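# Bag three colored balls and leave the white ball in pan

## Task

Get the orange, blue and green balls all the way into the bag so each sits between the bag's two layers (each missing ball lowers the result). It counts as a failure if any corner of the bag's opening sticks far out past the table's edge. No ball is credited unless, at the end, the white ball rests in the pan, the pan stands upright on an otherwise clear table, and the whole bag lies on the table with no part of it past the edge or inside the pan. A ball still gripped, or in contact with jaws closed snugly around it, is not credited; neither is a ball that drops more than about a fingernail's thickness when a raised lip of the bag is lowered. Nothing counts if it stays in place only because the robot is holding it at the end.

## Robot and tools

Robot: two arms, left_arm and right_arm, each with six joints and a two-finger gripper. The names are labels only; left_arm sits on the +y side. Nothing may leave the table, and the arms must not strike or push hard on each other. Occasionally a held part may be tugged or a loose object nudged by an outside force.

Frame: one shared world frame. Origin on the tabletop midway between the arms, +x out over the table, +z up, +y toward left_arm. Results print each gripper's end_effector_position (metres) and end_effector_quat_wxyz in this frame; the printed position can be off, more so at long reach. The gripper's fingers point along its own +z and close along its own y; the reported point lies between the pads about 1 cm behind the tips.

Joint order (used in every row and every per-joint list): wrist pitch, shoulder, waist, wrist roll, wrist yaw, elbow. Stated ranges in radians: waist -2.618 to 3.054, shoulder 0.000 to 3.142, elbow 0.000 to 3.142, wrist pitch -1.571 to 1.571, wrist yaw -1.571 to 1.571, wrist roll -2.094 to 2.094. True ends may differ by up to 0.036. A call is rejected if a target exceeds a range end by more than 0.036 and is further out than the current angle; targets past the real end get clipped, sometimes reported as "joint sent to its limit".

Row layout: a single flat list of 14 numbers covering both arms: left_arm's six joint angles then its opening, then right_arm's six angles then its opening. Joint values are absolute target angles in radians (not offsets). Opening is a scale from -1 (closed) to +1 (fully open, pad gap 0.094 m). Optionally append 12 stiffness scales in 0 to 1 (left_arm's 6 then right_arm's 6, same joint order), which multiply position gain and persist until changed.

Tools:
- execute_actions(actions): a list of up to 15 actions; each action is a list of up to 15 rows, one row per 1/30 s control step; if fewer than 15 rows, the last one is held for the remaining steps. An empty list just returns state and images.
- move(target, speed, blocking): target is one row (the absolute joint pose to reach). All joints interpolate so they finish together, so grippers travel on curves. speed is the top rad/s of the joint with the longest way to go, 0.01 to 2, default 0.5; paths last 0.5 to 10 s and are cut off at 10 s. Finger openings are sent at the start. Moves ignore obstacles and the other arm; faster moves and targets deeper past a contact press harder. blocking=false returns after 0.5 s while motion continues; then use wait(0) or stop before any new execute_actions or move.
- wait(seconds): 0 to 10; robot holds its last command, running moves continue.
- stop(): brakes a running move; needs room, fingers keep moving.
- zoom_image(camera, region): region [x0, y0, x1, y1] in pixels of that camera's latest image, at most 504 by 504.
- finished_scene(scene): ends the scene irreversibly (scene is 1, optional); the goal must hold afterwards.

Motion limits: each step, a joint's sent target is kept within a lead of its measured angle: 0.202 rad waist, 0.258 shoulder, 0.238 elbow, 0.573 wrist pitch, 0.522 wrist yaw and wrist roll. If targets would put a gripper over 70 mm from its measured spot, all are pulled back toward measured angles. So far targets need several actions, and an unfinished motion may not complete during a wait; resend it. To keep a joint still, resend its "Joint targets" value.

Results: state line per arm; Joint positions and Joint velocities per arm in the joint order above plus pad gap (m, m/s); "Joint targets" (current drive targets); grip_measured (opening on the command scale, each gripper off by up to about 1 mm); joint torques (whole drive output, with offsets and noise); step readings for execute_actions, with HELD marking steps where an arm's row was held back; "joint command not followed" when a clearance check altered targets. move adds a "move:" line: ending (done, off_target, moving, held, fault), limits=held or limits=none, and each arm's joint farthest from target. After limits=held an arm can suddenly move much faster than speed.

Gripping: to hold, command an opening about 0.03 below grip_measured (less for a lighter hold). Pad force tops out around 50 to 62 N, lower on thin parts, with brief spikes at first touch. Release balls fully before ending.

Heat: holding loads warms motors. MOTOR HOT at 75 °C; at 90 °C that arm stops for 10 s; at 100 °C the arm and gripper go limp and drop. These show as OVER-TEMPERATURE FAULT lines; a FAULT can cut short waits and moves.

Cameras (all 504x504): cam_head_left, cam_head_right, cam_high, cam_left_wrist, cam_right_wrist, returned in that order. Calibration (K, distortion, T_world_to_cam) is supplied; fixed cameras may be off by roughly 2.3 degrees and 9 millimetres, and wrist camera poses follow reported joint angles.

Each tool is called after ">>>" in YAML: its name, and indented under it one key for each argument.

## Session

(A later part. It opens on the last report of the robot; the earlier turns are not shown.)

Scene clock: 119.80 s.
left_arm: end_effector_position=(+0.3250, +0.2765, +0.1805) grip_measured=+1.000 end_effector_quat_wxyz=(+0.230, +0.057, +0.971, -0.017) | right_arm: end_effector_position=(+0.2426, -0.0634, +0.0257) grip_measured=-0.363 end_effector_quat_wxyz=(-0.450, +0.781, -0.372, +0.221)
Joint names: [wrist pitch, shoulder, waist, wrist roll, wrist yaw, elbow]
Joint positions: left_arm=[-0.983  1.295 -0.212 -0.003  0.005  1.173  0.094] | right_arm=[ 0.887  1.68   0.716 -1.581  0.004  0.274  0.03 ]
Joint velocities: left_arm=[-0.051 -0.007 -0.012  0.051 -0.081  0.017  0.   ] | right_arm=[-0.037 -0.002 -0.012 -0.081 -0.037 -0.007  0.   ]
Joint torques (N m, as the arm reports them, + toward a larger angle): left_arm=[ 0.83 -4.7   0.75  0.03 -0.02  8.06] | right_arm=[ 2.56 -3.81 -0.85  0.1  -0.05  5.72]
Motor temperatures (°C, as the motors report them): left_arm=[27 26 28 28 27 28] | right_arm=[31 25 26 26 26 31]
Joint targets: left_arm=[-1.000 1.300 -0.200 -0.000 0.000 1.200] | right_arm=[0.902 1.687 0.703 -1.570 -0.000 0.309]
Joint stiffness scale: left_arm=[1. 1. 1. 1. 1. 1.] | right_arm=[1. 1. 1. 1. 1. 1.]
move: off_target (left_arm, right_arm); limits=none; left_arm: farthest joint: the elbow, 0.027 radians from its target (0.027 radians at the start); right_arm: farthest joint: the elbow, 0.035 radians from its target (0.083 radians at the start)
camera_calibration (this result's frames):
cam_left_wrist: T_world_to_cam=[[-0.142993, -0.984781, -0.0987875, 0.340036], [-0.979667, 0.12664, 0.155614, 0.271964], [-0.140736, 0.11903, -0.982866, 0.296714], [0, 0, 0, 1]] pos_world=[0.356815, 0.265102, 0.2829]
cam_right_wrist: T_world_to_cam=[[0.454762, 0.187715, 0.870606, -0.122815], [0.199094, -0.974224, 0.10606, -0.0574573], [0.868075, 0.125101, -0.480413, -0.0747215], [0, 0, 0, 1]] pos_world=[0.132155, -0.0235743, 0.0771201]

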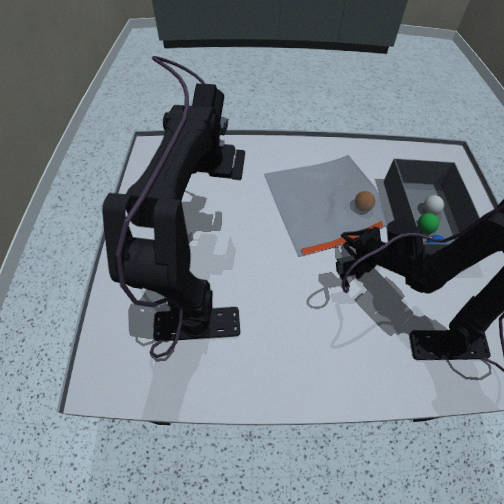

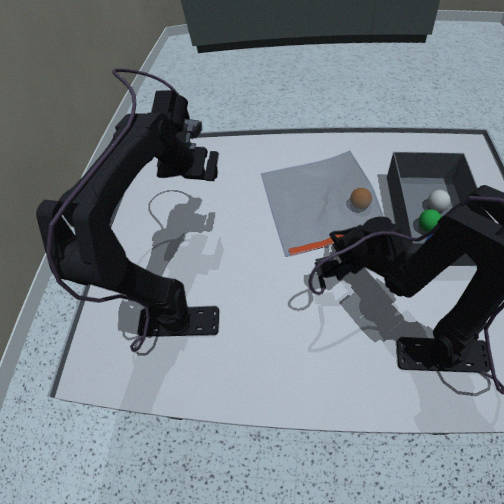

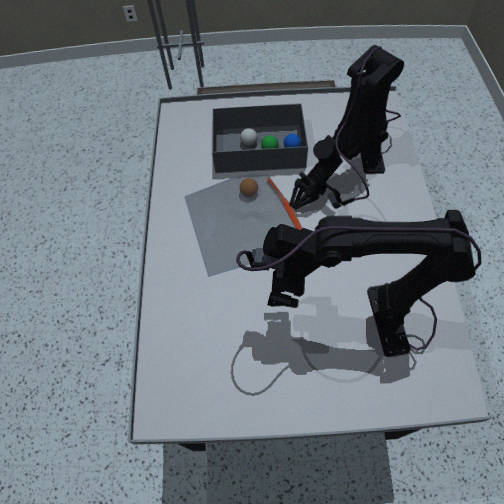

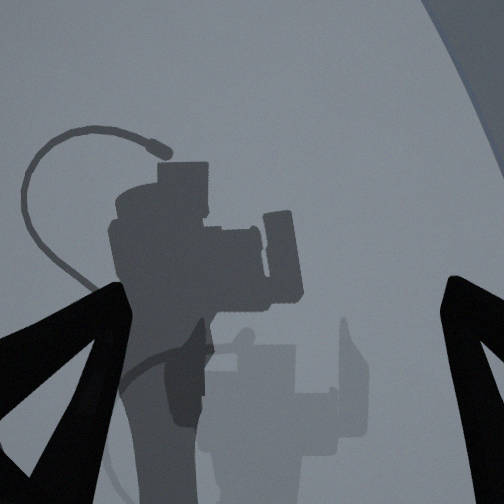

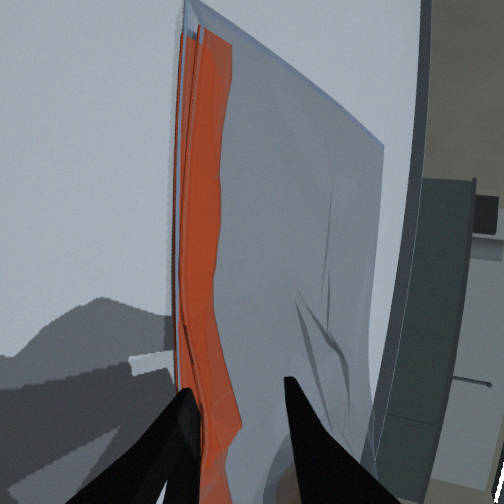

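>>> move:
  target: [-1.0,1.3,-0.2,0,0.0,1.2,1, 0.866,1.729,0.69,-1.57,0.0,0.365,-0.36]
  speed: 0.08

>>> zoom_image:
  camera: "cam_right_wrist"
  region: [120, 280, 340, 500]

Scene clock: 126.57 s.
left_arm: end_effector_position=(+0.3250, +0.2765, +0.1805) grip_measured=+1.000 end_effector_quat_wxyz=(+0.230, +0.057, +0.971, -0.017) | right_arm: end_effector_position=(+0.2566, -0.0586, +0.0252) grip_measured=-0.363 end_effector_quat_wxyz=(-0.448, +0.779, -0.377, +0.224)
Joint names: [wrist pitch, shoulder, waist, wrist roll, wrist yaw, elbow]
Joint positions: left_arm=[-0.983  1.295 -0.212 -0.003  0.005  1.173  0.094] | right_arm=[ 0.873  1.723  0.702 -1.581  0.004  0.329  0.03 ]
Joint velocities: left_arm=[-0.022 -0.002 -0.007 -0.037 -0.095 -0.007  0.   ] | right_arm=[ 0.007  0.012 -0.002 -0.051 -0.007  0.007 -0.001]
Joint torques (N m, as the arm reports them, + toward a larger angle): left_arm=[ 0.84 -4.68  0.78  0.02 -0.04  8.08] | right_arm=[ 2.34 -4.23 -0.84  0.1  -0.05  5.8 ]
Motor temperatures (°C, as the motors report them): left_arm=[27 26 28 28 27 28] | right_arm=[32 25 26 26 26 30]
Joint targets: left_arm=[-1.000 1.300 -0.200 0.000 -0.000 1.200] | right_arm=[0.866 1.729 0.690 -1.570 0.000 0.365]
Joint stiffness scale: left_arm=[1. 1. 1. 1. 1. 1.] | right_arm=[1. 1. 1. 1. 1. 1.]
move: off_target (left_arm, right_arm); limits=none; left_arm: farthest joint: the elbow, 0.027 radians from its target (0.027 radians at the start); right_arm: farthest joint: the elbow, 0.036 radians from its target (0.091 radians at the start)
camera_calibration (this result's frames):
cam_left_wrist: T_world_to_cam=[[-0.142993, -0.984781, -0.0987875, 0.340036], [-0.979667, 0.12664, 0.155614, 0.271964], [-0.140736, 0.11903, -0.982866, 0.296714], [0, 0, 0, 1]] pos_world=[0.356815, 0.265102, 0.2829]
cam_right_wrist: T_world_to_cam=[[0.458013, 0.182239, 0.870065, -0.130833], [0.186165, -0.976721, 0.106578, -0.0524081], [0.869233, 0.113162, -0.481278, -0.088682], [0, 0, 0, 1]] pos_world=[0.146765, -0.0173098, 0.0767382]

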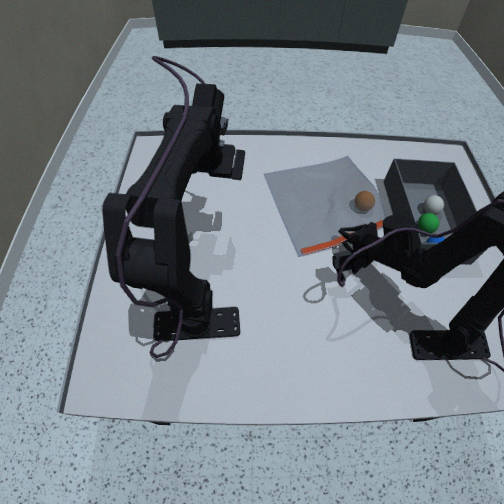

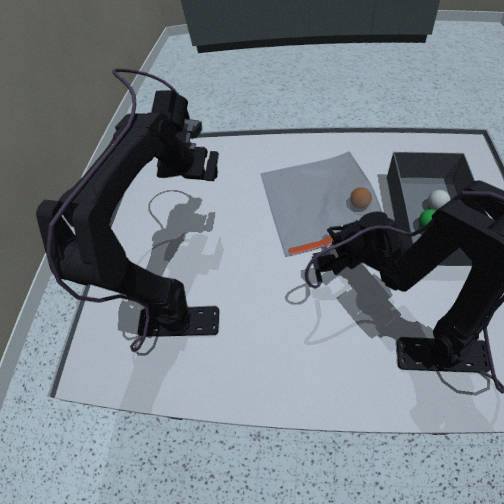

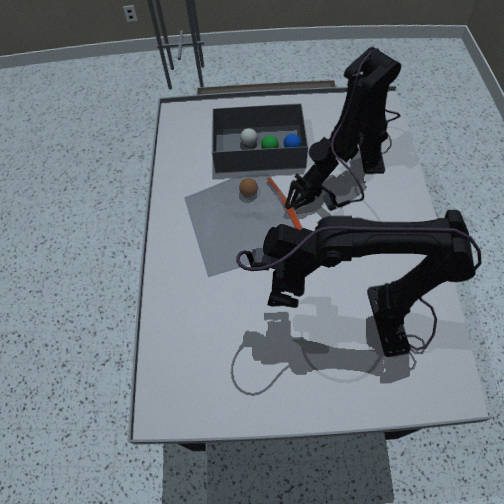

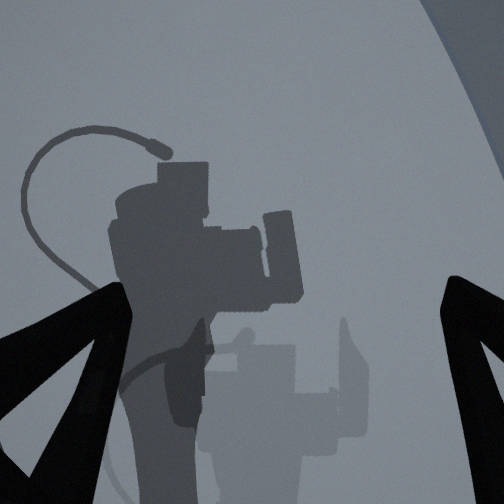

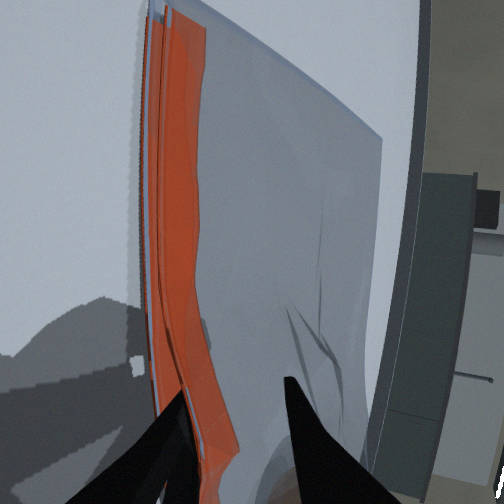

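Region (120, 280, 340, 500) of cam_right_wrist's 504x504 image, scaled by 2.291, with more detail than that image has.

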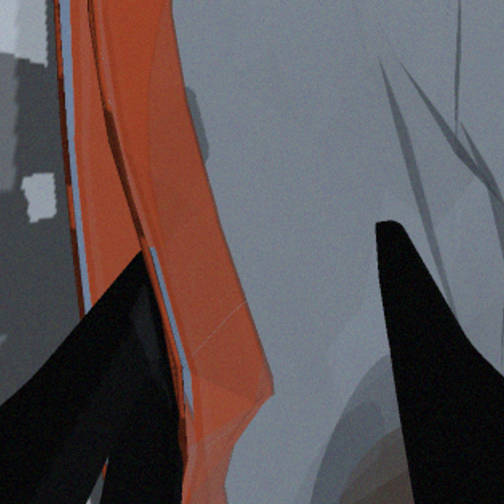

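>>> move:
  target: [-1.0,1.3,-0.2,0,0.0,1.2,1, 0.845,1.775,0.68,-1.57,0.0,0.433,-0.36]
  speed: 0.08

>>> zoom_image:
  camera: "cam_right_wrist"
  region: [120, 280, 340, 500]

Scene clock: 133.07 s.
left_arm: end_effector_position=(+0.3250, +0.2765, +0.1805) grip_measured=+1.000 end_effector_quat_wxyz=(+0.230, +0.057, +0.971, -0.017) | right_arm: end_effector_position=(+0.2725, -0.0511, +0.0254) grip_measured=-0.363 end_effector_quat_wxyz=(-0.447, +0.777, -0.381, +0.226)
Joint names: [wrist pitch, shoulder, waist, wrist roll, wrist yaw, elbow]
Joint positions: left_arm=[-0.983  1.295 -0.212 -0.003  0.005  1.173  0.094] | right_arm=[ 0.852  1.77   0.693 -1.581  0.004  0.398  0.03 ]
Joint velocities: left_arm=[-0.037 -0.002 -0.007  0.022  0.022 -0.017  0.   ] | right_arm=[-0.007  0.007  0.012  0.037 -0.066 -0.007 -0.   ]
Joint torques (N m, as the arm reports them, + toward a larger angle): left_arm=[ 0.84 -4.67  0.76  0.03 -0.03  8.04] | right_arm=[ 2.32 -4.7  -0.84  0.1  -0.05  5.89]
Motor temperatures (°C, as the motors report them): left_arm=[27 26 28 28 27 28] | right_arm=[32 25 26 26 26 30]
Joint targets: left_arm=[-1.000 1.300 -0.200 0.000 0.000 1.200] | right_arm=[0.845 1.775 0.680 -1.570 0.000 0.433]
Joint stiffness scale: left_arm=[1. 1. 1. 1. 1. 1.] | right_arm=[1. 1. 1. 1. 1. 1.]
move: off_target (left_arm, right_arm); limits=none; left_arm: farthest joint: the elbow, 0.027 radians from its target (0.027 radians at the start); right_arm: farthest joint: the elbow, 0.035 radians from its target (0.104 radians at the start)
camera_calibration (this result's frames):
cam_left_wrist: T_world_to_cam=[[-0.142993, -0.984781, -0.0987875, 0.340036], [-0.979667, 0.12664, 0.155614, 0.271964], [-0.140736, 0.11903, -0.982866, 0.296714], [0, 0, 0, 1]] pos_world=[0.356815, 0.265102, 0.2829]
cam_right_wrist: T_world_to_cam=[[0.459674, 0.177344, 0.8702, -0.140345], [0.176646, -0.978538, 0.106112, -0.0454979], [0.870343, 0.10494, -0.481136, -0.103913], [0, 0, 0, 1]] pos_world=[0.16299, -0.00872744, 0.0769594]

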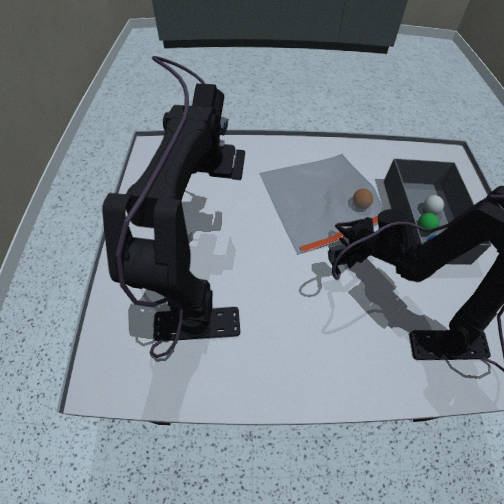

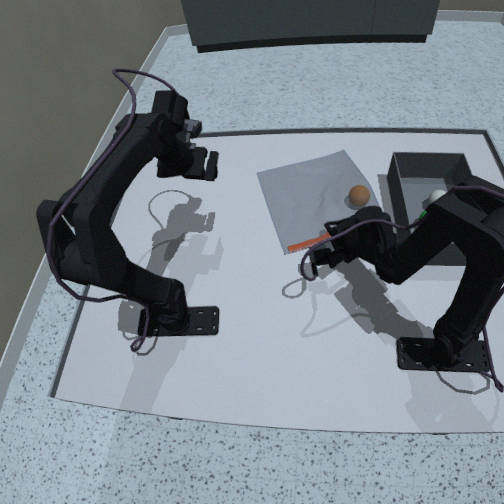

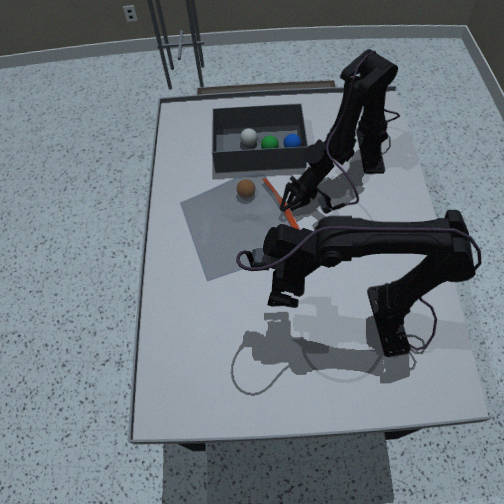

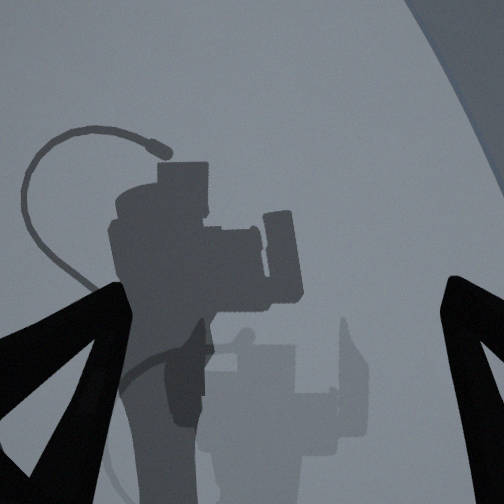

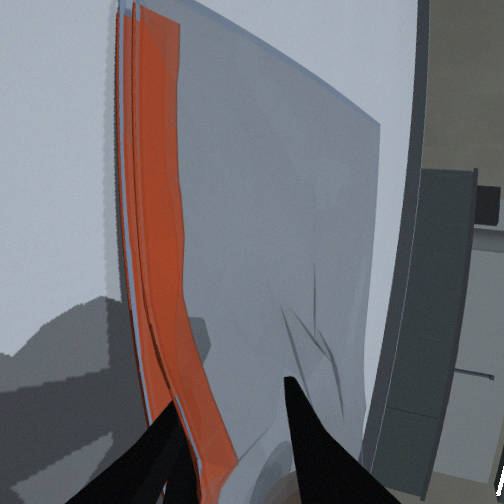

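Region (120, 280, 340, 500) of cam_right_wrist's 504x504 image, scaled by 2.291, with more detail than that image has.

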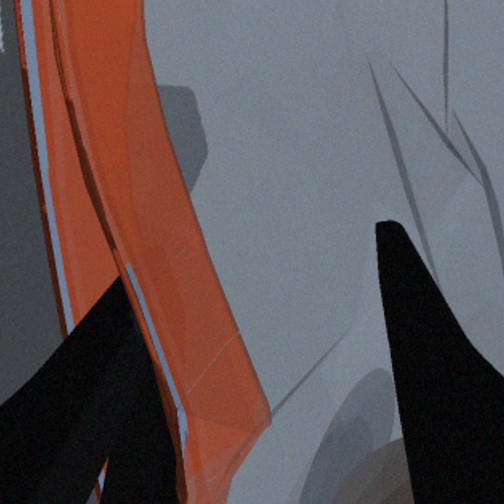

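>>> execute_actions:
  actions:
    - [[-1.0,1.3,-0.2,0,0.0,1.2,1, 0.845,1.775,0.68,-1.57,0.0,0.433,-0.55]]
    - [[-1.0,1.3,-0.2,0,0.0,1.2,1, 0.845,1.775,0.68,-1.57,0.0,0.433,-0.75]]
    - [[-1.0,1.3,-0.2,0,0.0,1.2,1, 0.845,1.775,0.68,-1.57,0.0,0.433,-1]]

Scene clock: 138.80 s.
left_arm: end_effector_position=(+0.3250, +0.2765, +0.1805) grip_measured=+1.000 end_effector_quat_wxyz=(+0.230, +0.057, +0.971, -0.017) | right_arm: end_effector_position=(+0.2723, -0.0512, +0.0252) grip_measured=-0.977 end_effector_quat_wxyz=(-0.447, +0.777, -0.381, +0.226)
Joint names: [wrist pitch, shoulder, waist, wrist roll, wrist yaw, elbow]
Joint positions: left_arm=[-0.983  1.295 -0.212 -0.003  0.005  1.173  0.094] | right_arm=[ 0.85   1.77   0.693 -1.581  0.004  0.398  0.001]
Joint velocities: left_arm=[ 0.037  0.007 -0.017  0.007 -0.007  0.002  0.   ] | right_arm=[ 0.037  0.002  0.007  0.022  0.037 -0.002  0.001]
Joint torques (N m, as the arm reports them, + toward a larger angle): left_arm=[ 0.83 -4.68  0.75  0.03 -0.03  8.06] | right_arm=[ 2.32 -4.72 -0.84  0.1  -0.05  5.87]
Motor temperatures (°C, as the motors report them): left_arm=[27 26 28 28 27 28] | right_arm=[32 26 26 26 26 31]
Joint targets: left_arm=[-1.000 1.300 -0.200 -0.000 0.000 1.200] | right_arm=[0.845 1.775 0.680 -1.570 -0.000 0.433]
Joint stiffness scale: left_arm=[1. 1. 1. 1. 1. 1.] | right_arm=[1. 1. 1. 1. 1. 1.]
Step readings (joint positions; steps 1 to 15: 1st action; 16 to 30: 2nd action; 31 to 45: 3rd action):
0: left_arm=[-0.983 1.295 -0.212 -0.003 0.005 1.173] | right_arm=[0.851 1.770 0.693 -1.581 0.004 0.398]
1: left_arm=[-0.983 1.295 -0.212 -0.003 0.005 1.173] | right_arm=[0.851 1.770 0.693 -1.581 0.004 0.398]
2: left_arm=[-0.983 1.295 -0.212 -0.003 0.005 1.173] | right_arm=[0.851 1.770 0.693 -1.581 0.004 0.398]
4: left_arm=[-0.983 1.295 -0.212 -0.003 0.005 1.173] | right_arm=[0.851 1.770 0.693 -1.581 0.004 0.398]
8: left_arm=[-0.983 1.295 -0.212 -0.003 0.005 1.173] | right_arm=[0.851 1.770 0.693 -1.581 0.004 0.398]
15: left_arm=[-0.983 1.295 -0.212 -0.003 0.005 1.173] | right_arm=[0.851 1.770 0.693 -1.581 0.004 0.398]
16: left_arm=[-0.983 1.295 -0.212 -0.003 0.005 1.173] | right_arm=[0.851 1.770 0.693 -1.581 0.004 0.398]
17: left_arm=[-0.983 1.295 -0.212 -0.003 0.005 1.173] | right_arm=[0.851 1.770 0.693 -1.581 0.004 0.398]
19: left_arm=[-0.983 1.295 -0.212 -0.003 0.005 1.173] | right_arm=[0.851 1.770 0.693 -1.581 0.004 0.398]
23: left_arm=[-0.983 1.295 -0.212 -0.003 0.005 1.173] | right_arm=[0.851 1.770 0.693 -1.581 0.004 0.398]
30: left_arm=[-0.983 1.295 -0.212 -0.003 0.005 1.173] | right_arm=[0.851 1.770 0.693 -1.581 0.004 0.398]
31: left_arm=[-0.983 1.295 -0.212 -0.003 0.005 1.173] | right_arm=[0.851 1.770 0.693 -1.581 0.004 0.398]
32: left_arm=[-0.983 1.295 -0.212 -0.003 0.005 1.173] | right_arm=[0.851 1.770 0.693 -1.581 0.004 0.398]
34: left_arm=[-0.983 1.295 -0.212 -0.003 0.005 1.173] | right_arm=[0.851 1.770 0.693 -1.581 0.004 0.398]
38: left_arm=[-0.983 1.295 -0.212 -0.003 0.005 1.173] | right_arm=[0.851 1.770 0.693 -1.581 0.004 0.398]
45: Joint positions above
camera_calibration (this result's frames):
cam_left_wrist: T_world_to_cam=[[-0.142993, -0.984781, -0.0987875, 0.340036], [-0.979667, 0.12664, 0.155614, 0.271964], [-0.140736, 0.11903, -0.982866, 0.296714], [0, 0, 0, 1]] pos_world=[0.356815, 0.265102, 0.2829]
cam_right_wrist: T_world_to_cam=[[0.460465, 0.177948, 0.869659, -0.140234], [0.176742, -0.978464, 0.106631, -0.0455716], [0.869904, 0.104606, -0.482, -0.103801], [0, 0, 0, 1]] pos_world=[0.162924, -0.00877769, 0.0767829]

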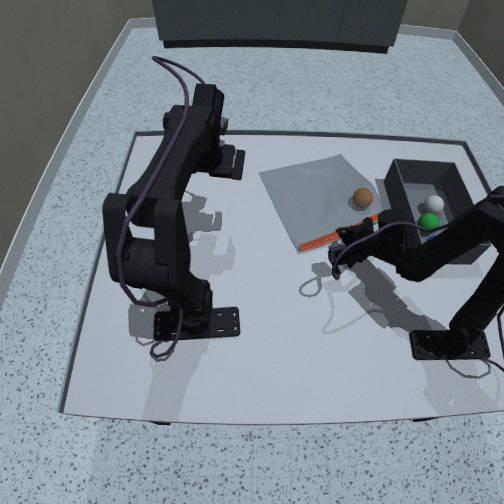

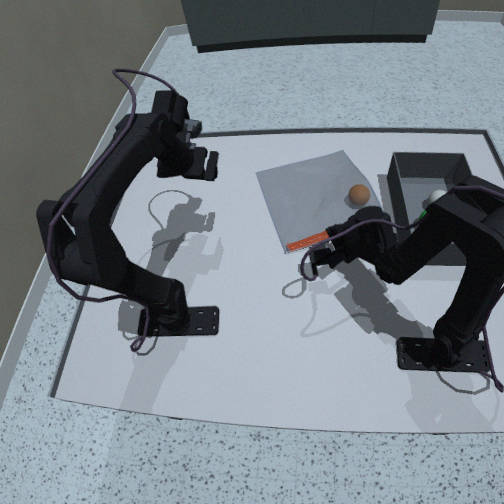

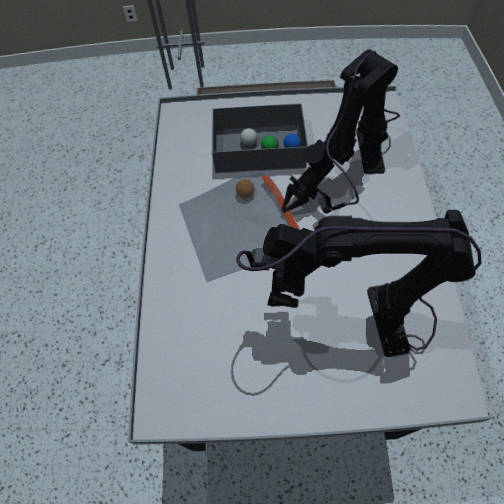

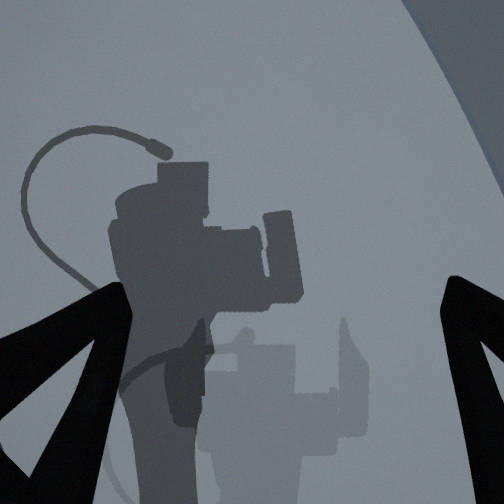

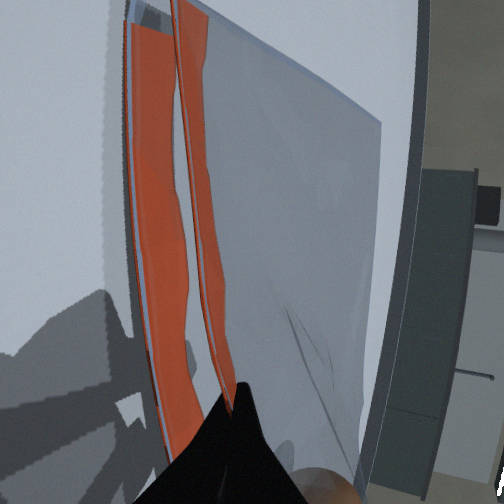

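>>> move:
  target: [-1.0,1.3,-0.6,0,-0.6,1.2,1, 0.622,1.553,0.68,-1.57,0.0,0.455,-1]
  speed: 0.3

Scene clock: 154.57 s.
left_arm: end_effector_position=(+0.3254, +0.2594, +0.2070) grip_measured=+1.000 end_effector_quat_wxyz=(+0.284, +0.163, +0.920, +0.217) | right_arm: end_effector_position=(+0.2679, -0.0545, +0.0577) grip_measured=-0.978 end_effector_quat_wxyz=(-0.445, +0.779, -0.381, +0.225)
Joint names: [wrist pitch, shoulder, waist, wrist roll, wrist yaw, elbow]
Joint positions: left_arm=[-0.983  1.295 -0.589 -0.003 -0.585  1.173  0.094] | right_arm=[ 0.628  1.573  0.693 -1.581  0.004  0.418  0.001]
Joint velocities: left_arm=[-0.007 -0.007 -0.007  0.022 -0.007  0.027  0.   ] | right_arm=[ 0.007 -0.017  0.002  0.051 -0.007  0.022  0.001]
Joint torques (N m, as the arm reports them, + toward a larger angle): left_arm=[ 0.77 -4.63 -0.71  0.03 -0.36  8.03] | right_arm=[ 2.33 -5.87 -0.86  0.1  -0.05  6.78]
Motor temperatures (°C, as the motors report them): left_arm=[27 26 28 28 27 28] | right_arm=[32 26 26 26 26 31]
Joint targets: left_arm=[-1.000 1.300 -0.600 0.000 -0.600 1.200] | right_arm=[0.622 1.553 0.680 -1.570 0.000 0.455]
Joint stiffness scale: left_arm=[1. 1. 1. 1. 1. 1.] | right_arm=[1. 1. 1. 1. 1. 1.]
move: off_target (left_arm, right_arm); limits=none; left_arm: farthest joint: the elbow, 0.027 radians from its target (0.027 radians at the start); right_arm: farthest joint: the elbow, 0.037 radians from its target (0.057 radians at the start)
camera_calibration (this result's frames):
cam_left_wrist: T_world_to_cam=[[-0.181516, -0.792931, -0.581646, 0.388527], [-0.98246, 0.171916, 0.072233, 0.276829], [0.0427186, 0.584555, -0.810228, 0.108679], [0, 0, 0, 1]] pos_world=[0.337855, 0.196955, 0.294044]
cam_right_wrist: T_world_to_cam=[[0.463945, 0.181079, 0.867159, -0.166532], [0.177366, -0.978052, 0.109341, -0.0518585], [0.867926, 0.103076, -0.48588, -0.0832483], [0, 0, 0, 1]] pos_world=[0.158713, -0.011984, 0.109631]

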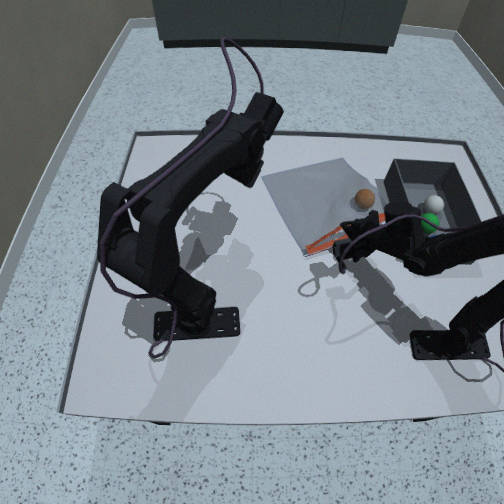

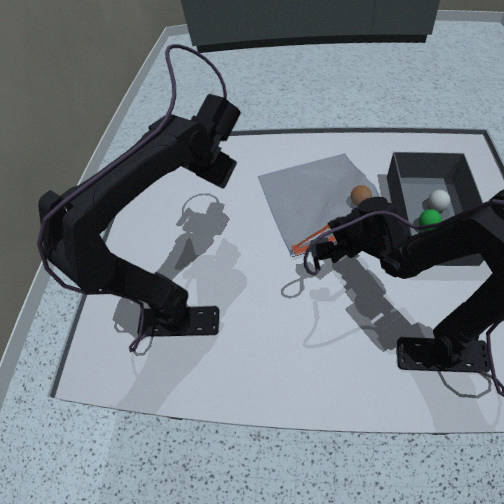

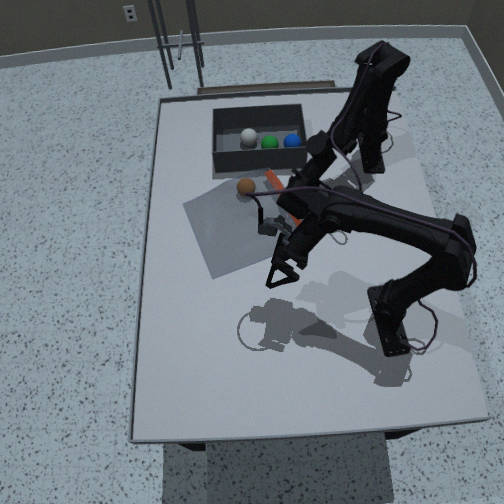

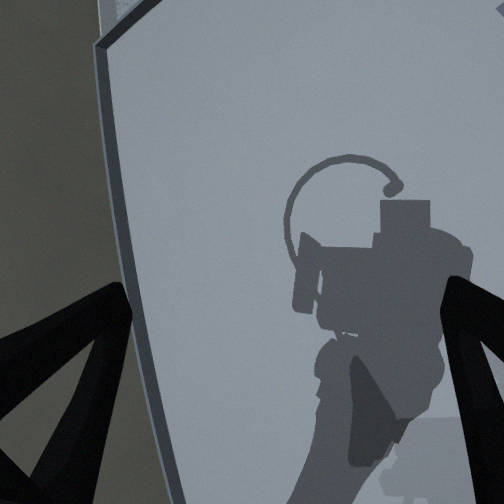

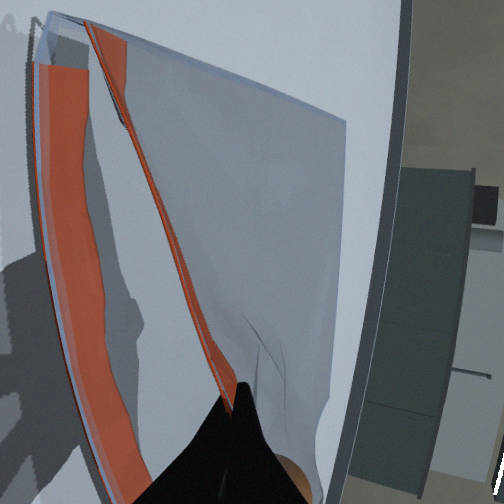

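>>> move:
  target: [-1.49,2.25,-0.992,-1.34,0.01,2.28,0.1, 0.466,1.437,0.68,-1.57,0.0,0.502,-1]
  speed: 0.6

Scene clock: 180.60 s.
left_arm: end_effector_position=(+0.3025, -0.0431, +0.1362) grip_measured=+0.103 end_effector_quat_wxyz=(+0.019, -0.216, +0.975, -0.047) | right_arm: end_effector_position=(+0.2679, -0.0545, +0.0838) grip_measured=-0.978 end_effector_quat_wxyz=(-0.446, +0.778, -0.381, +0.226)
Joint names: [wrist pitch, shoulder, waist, wrist roll, wrist yaw, elbow]
Joint positions: left_arm=[-1.47   2.254 -0.987 -1.33   0.008  2.255  0.052] | right_arm=[ 0.471  1.458  0.693 -1.581  0.004  0.463  0.001]
Joint velocities: left_arm=[ 0.007  0.012 -0.002 -0.037  0.051 -0.012  0.001] | right_arm=[ 0.022  0.002 -0.002  0.081 -0.022  0.002 -0.   ]
Joint torques (N m, as the arm reports them, + toward a larger angle): left_arm=[  0.18 -13.94  -0.35  -0.09   0.04   7.33] | right_arm=[ 2.32 -5.6  -0.85  0.1  -0.05  7.47]
Motor temperatures (°C, as the motors report them): left_arm=[27 26 28 28 27 28] | right_arm=[32 27 26 26 26 31]
Joint targets: left_arm=[-1.490 2.250 -0.992 -1.340 0.010 2.280] | right_arm=[0.466 1.437 0.680 -1.570 -0.000 0.502]
Joint stiffness scale: left_arm=[1. 1. 1. 1. 1. 1.] | right_arm=[1. 1. 1. 1. 1. 1.]
move: off_target (left_arm, right_arm); limits=none; left_arm: farthest joint: the elbow, 0.025 radians from its target (1.107 radians at the start); right_arm: farthest joint: the elbow, 0.039 radians from its target (0.084 radians at the start)
camera_calibration (this result's frames):
cam_left_wrist: T_world_to_cam=[[0.357384, -0.933812, 0.0164946, -0.147204], [-0.773256, -0.28594, 0.565962, 0.161159], [-0.523785, -0.21502, -0.824266, 0.367864], [0, 0, 0, 1]] pos_world=[0.369908, -0.0122809, 0.214437]
cam_right_wrist: T_world_to_cam=[[0.461576, 0.179271, 0.868798, -0.188782], [0.17707, -0.978278, 0.107787, -0.0545055], [0.869249, 0.104086, -0.483293, -0.071097], [0, 0, 0, 1]] pos_world=[0.158589, -0.0120783, 0.135527]

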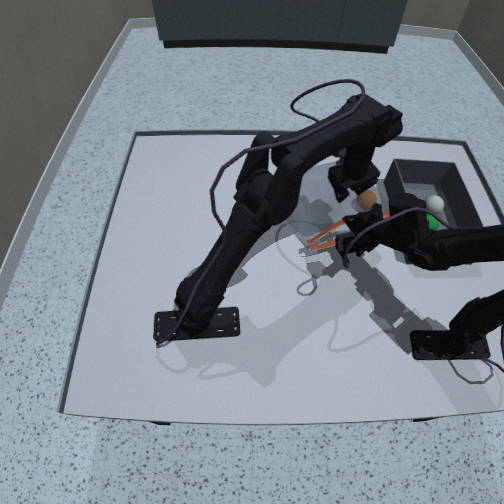

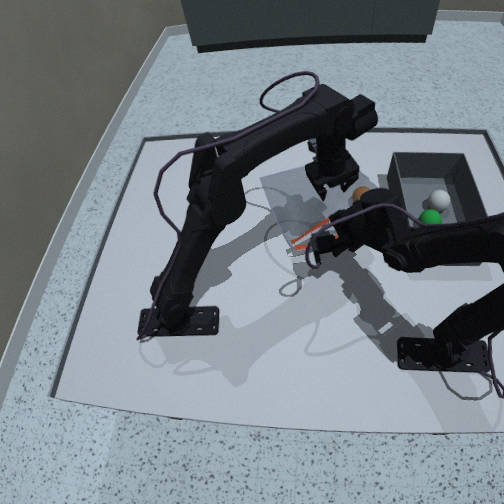

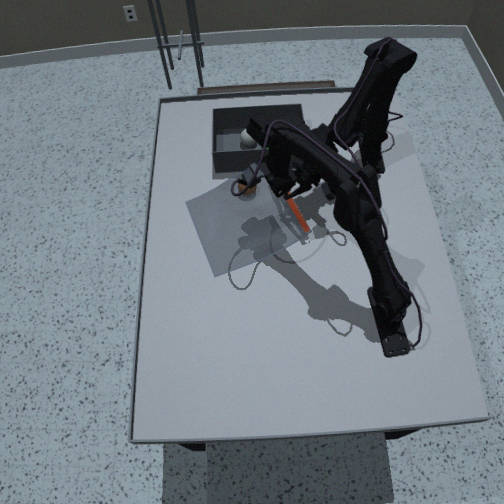

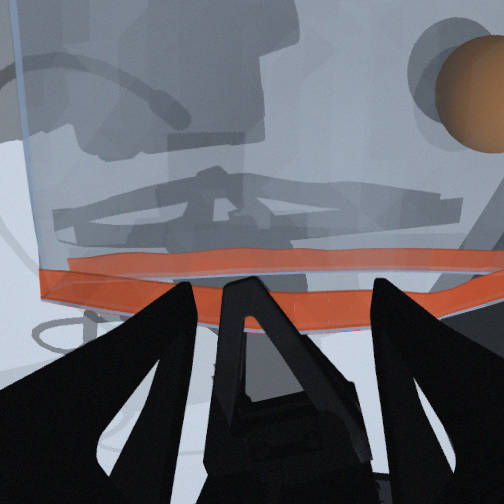

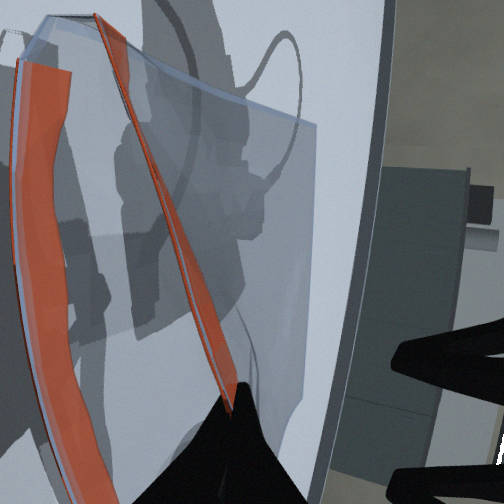

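>>> move:
  target: [-1.18,2.19,-0.992,-1.34,0.01,1.9,0.1, 0.466,1.437,0.68,-1.57,0.0,0.502,-1]
  speed: 0.25

Scene clock: 198.20 s.
left_arm: end_effector_position=(+0.2974, -0.0369, +0.0658) grip_measured=+0.103 end_effector_quat_wxyz=(+0.013, -0.216, +0.976, -0.035) | right_arm: end_effector_position=(+0.2676, -0.0547, +0.0832) grip_measured=-0.978 end_effector_quat_wxyz=(-0.445, +0.778, -0.381, +0.225)
Joint names: [wrist pitch, shoulder, waist, wrist roll, wrist yaw, elbow]
Joint positions: left_arm=[-1.192  2.215 -0.987 -1.331  0.008  1.911  0.052] | right_arm=[ 0.468  1.458  0.693 -1.581  0.004  0.463  0.001]
Joint velocities: left_arm=[ 0.022  0.002  0.002 -0.066  0.007 -0.032 -0.001] | right_arm=[ 0.037 -0.017  0.002 -0.022  0.037 -0.027 -0.   ]
Joint torques (N m, as the arm reports them, + toward a larger angle): left_arm=[  0.42 -15.68  -0.27  -0.13   0.03   4.77] | right_arm=[ 2.36 -5.59 -0.85  0.1  -0.05  7.45]
Motor temperatures (°C, as the motors report them): left_arm=[27 29 28 28 27 28] | right_arm=[33 27 26 26 26 32]
Joint targets: left_arm=[-1.180 2.190 -0.992 -1.340 0.010 1.900] | right_arm=[0.466 1.437 0.680 -1.570 0.000 0.502]
Joint stiffness scale: left_arm=[1. 1. 1. 1. 1. 1.] | right_arm=[1. 1. 1. 1. 1. 1.]
move: off_target (left_arm, right_arm); limits=none; left_arm: farthest joint: the shoulder, 0.025 radians from its target (0.064 radians at the start); right_arm: farthest joint: the elbow, 0.039 radians from its target (0.039 radians at the start)
camera_calibration (this result's frames):
cam_left_wrist: T_world_to_cam=[[0.358128, -0.933631, -0.0088014, -0.136952], [-0.763324, -0.298203, 0.573072, 0.194961], [-0.537662, -0.198515, -0.819458, 0.31295], [0, 0, 0, 1]] pos_world=[0.366126, -0.00759962, 0.143517]
cam_right_wrist: T_world_to_cam=[[0.46389, 0.180561, 0.867297, -0.188454], [0.177167, -0.97814, 0.108876, -0.0547162], [0.867997, 0.10315, -0.485738, -0.0706395], [0, 0, 0, 1]] pos_world=[0.158431, -0.0122062, 0.135091]

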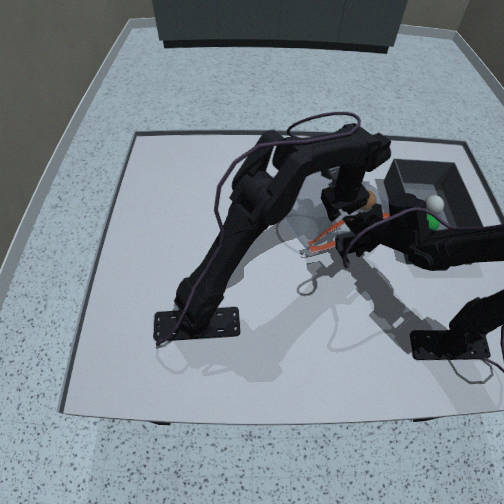

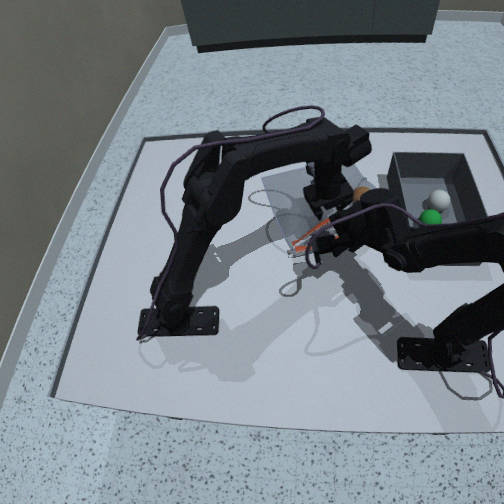

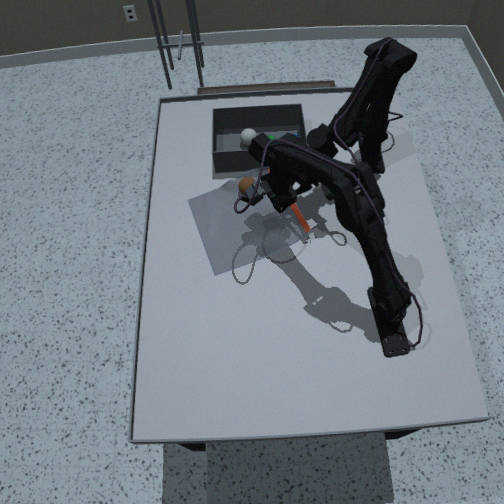

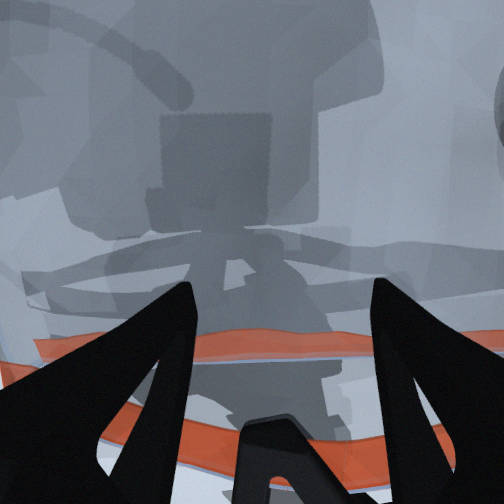

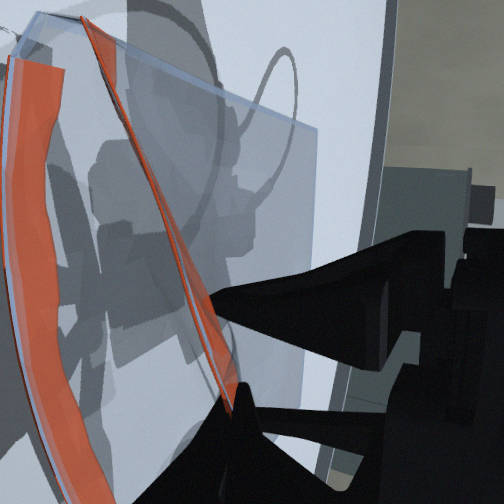

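>>> execute_actions:
  actions:
    - [[-1.18,2.19,-0.992,-1.34,0.01,1.9,-0.15, 0.466,1.437,0.68,-1.57,0.0,0.502,-1]]
    - [[-1.18,2.19,-0.992,-1.34,0.01,1.9,-0.4, 0.466,1.437,0.68,-1.57,0.0,0.502,-1]]
    - [[-1.18,2.19,-0.992,-1.34,0.01,1.9,-0.6, 0.466,1.437,0.68,-1.57,0.0,0.502,-1]]

Scene clock: 203.13 s.
left_arm: end_effector_position=(+0.2984, -0.0381, +0.0659) grip_measured=-0.597 end_effector_quat_wxyz=(+0.014, -0.216, +0.975, -0.038) | right_arm: end_effector_position=(+0.2675, -0.0549, +0.0828) grip_measured=-0.978 end_effector_quat_wxyz=(-0.444, +0.779, -0.382, +0.224)
Joint names: [wrist pitch, shoulder, waist, wrist roll, wrist yaw, elbow]
Joint positions: left_arm=[-1.186  2.215 -0.987 -1.331  0.008  1.911  0.019] | right_arm=[ 0.466  1.458  0.693 -1.581  0.004  0.463  0.001]
Joint velocities: left_arm=[ 0.051 -0.017 -0.007  0.022 -0.022  0.002  0.   ] | right_arm=[-0.037  0.007 -0.002 -0.081  0.007 -0.022  0.   ]
Joint torques (N m, as the arm reports them, + toward a larger angle): left_arm=[  0.39 -15.69  -0.31  -0.13   0.02   4.74] | right_arm=[ 2.37 -5.59 -0.85  0.1  -0.05  7.44]
Motor temperatures (°C, as the motors report them): left_arm=[27 30 28 28 27 28] | right_arm=[33 27 26 26 26 32]
Joint targets: left_arm=[-1.180 2.190 -0.992 -1.340 0.010 1.900] | right_arm=[0.466 1.437 0.680 -1.570 0.000 0.502]
Joint stiffness scale: left_arm=[1. 1. 1. 1. 1. 1.] | right_arm=[1. 1. 1. 1. 1. 1.]
Step readings (joint positions; steps 1 to 15: 1st action; 16 to 30: 2nd action; 31 to 45: 3rd action):
0: left_arm=[-1.192 2.215 -0.987 -1.331 0.008 1.911] | right_arm=[0.468 1.458 0.693 -1.581 0.004 0.463]
1: left_arm=[-1.192 2.215 -0.987 -1.331 0.008 1.911] | right_arm=[0.468 1.458 0.693 -1.581 0.004 0.463]
2: left_arm=[-1.192 2.215 -0.987 -1.331 0.008 1.911] | right_arm=[0.468 1.458 0.693 -1.581 0.004 0.463]
4: left_arm=[-1.191 2.215 -0.987 -1.331 0.008 1.911] | right_arm=[0.468 1.458 0.693 -1.581 0.004 0.463]
8: left_arm=[-1.191 2.215 -0.987 -1.331 0.008 1.911] | right_arm=[0.468 1.458 0.693 -1.581 0.004 0.463]
15: left_arm=[-1.191 2.215 -0.987 -1.331 0.008 1.911] | right_arm=[0.468 1.458 0.693 -1.581 0.004 0.463]
16: left_arm=[-1.191 2.215 -0.987 -1.331 0.008 1.911] | right_arm=[0.468 1.458 0.693 -1.581 0.004 0.463]
17: left_arm=[-1.191 2.215 -0.987 -1.331 0.008 1.911] | right_arm=[0.467 1.458 0.693 -1.581 0.004 0.463]
19: left_arm=[-1.189 2.215 -0.987 -1.331 0.008 1.911] | right_arm=[0.467 1.458 0.693 -1.581 0.004 0.463]
23: left_arm=[-1.189 2.215 -0.987 -1.331 0.008 1.911] | right_arm=[0.467 1.458 0.693 -1.581 0.004 0.463]
30: left_arm=[-1.189 2.215 -0.987 -1.331 0.008 1.911] | right_arm=[0.467 1.458 0.693 -1.581 0.004 0.463]
31: left_arm=[-1.188 2.215 -0.987 -1.331 0.008 1.911] | right_arm=[0.467 1.458 0.693 -1.581 0.004 0.463]
32: left_arm=[-1.187 2.215 -0.987 -1.331 0.008 1.911] | right_arm=[0.467 1.458 0.693 -1.581 0.004 0.463]
34: left_arm=[-1.186 2.215 -0.987 -1.331 0.008 1.911] | right_arm=[0.466 1.458 0.693 -1.581 0.004 0.463]
38: left_arm=[-1.186 2.215 -0.987 -1.331 0.008 1.911] | right_arm=[0.466 1.458 0.693 -1.581 0.004 0.463]
45: Joint positions above
camera_calibration (this result's frames):
cam_left_wrist: T_world_to_cam=[[0.358506, -0.933524, -0.00261923, -0.138998], [-0.76552, -0.29559, 0.571494, 0.196143], [-0.534278, -0.202879, -0.820602, 0.312242], [0, 0, 0, 1]] pos_world=[0.366807, -0.00843254, 0.143767]
cam_right_wrist: T_world_to_cam=[[0.465204, 0.181564, 0.866383, -0.188205], [0.177333, -0.978014, 0.109739, -0.0548886], [0.867259, 0.102587, -0.487173, -0.0703734], [0, 0, 0, 1]] pos_world=[0.158319, -0.0122911, 0.134797]

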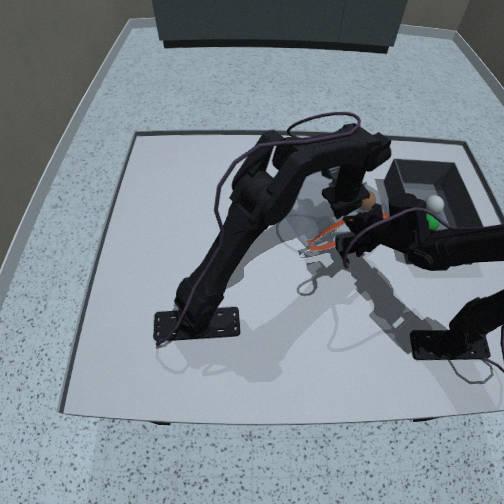

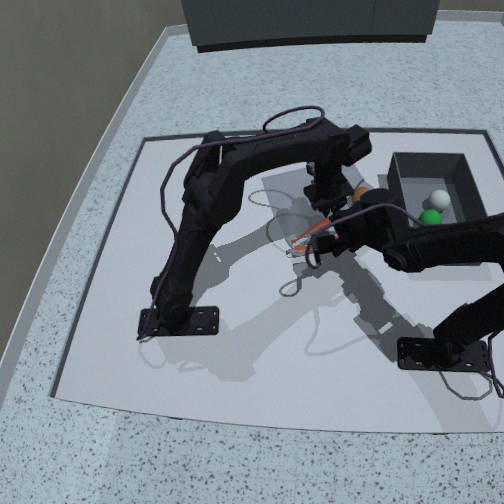

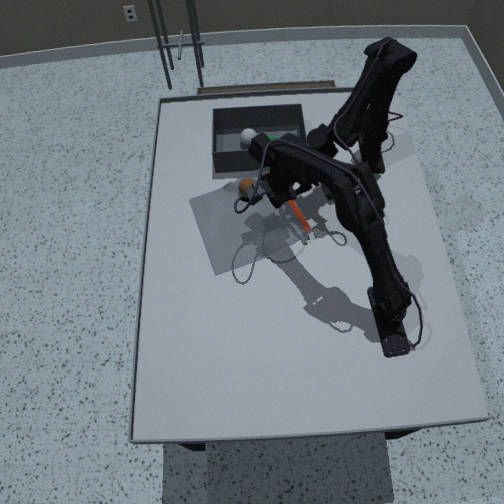

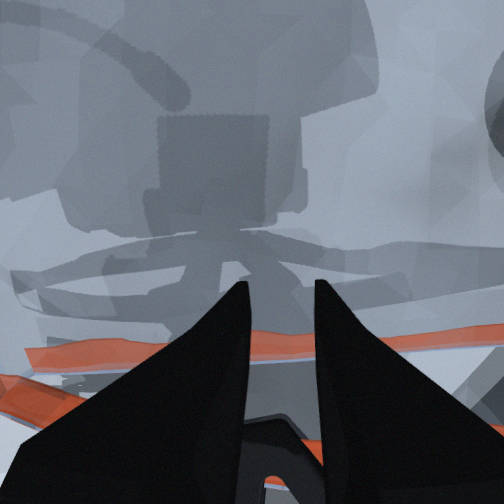

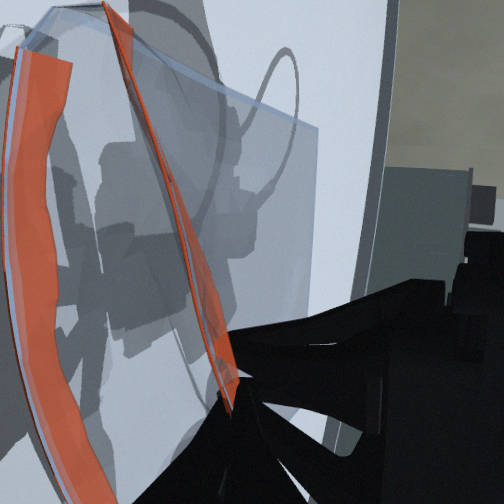

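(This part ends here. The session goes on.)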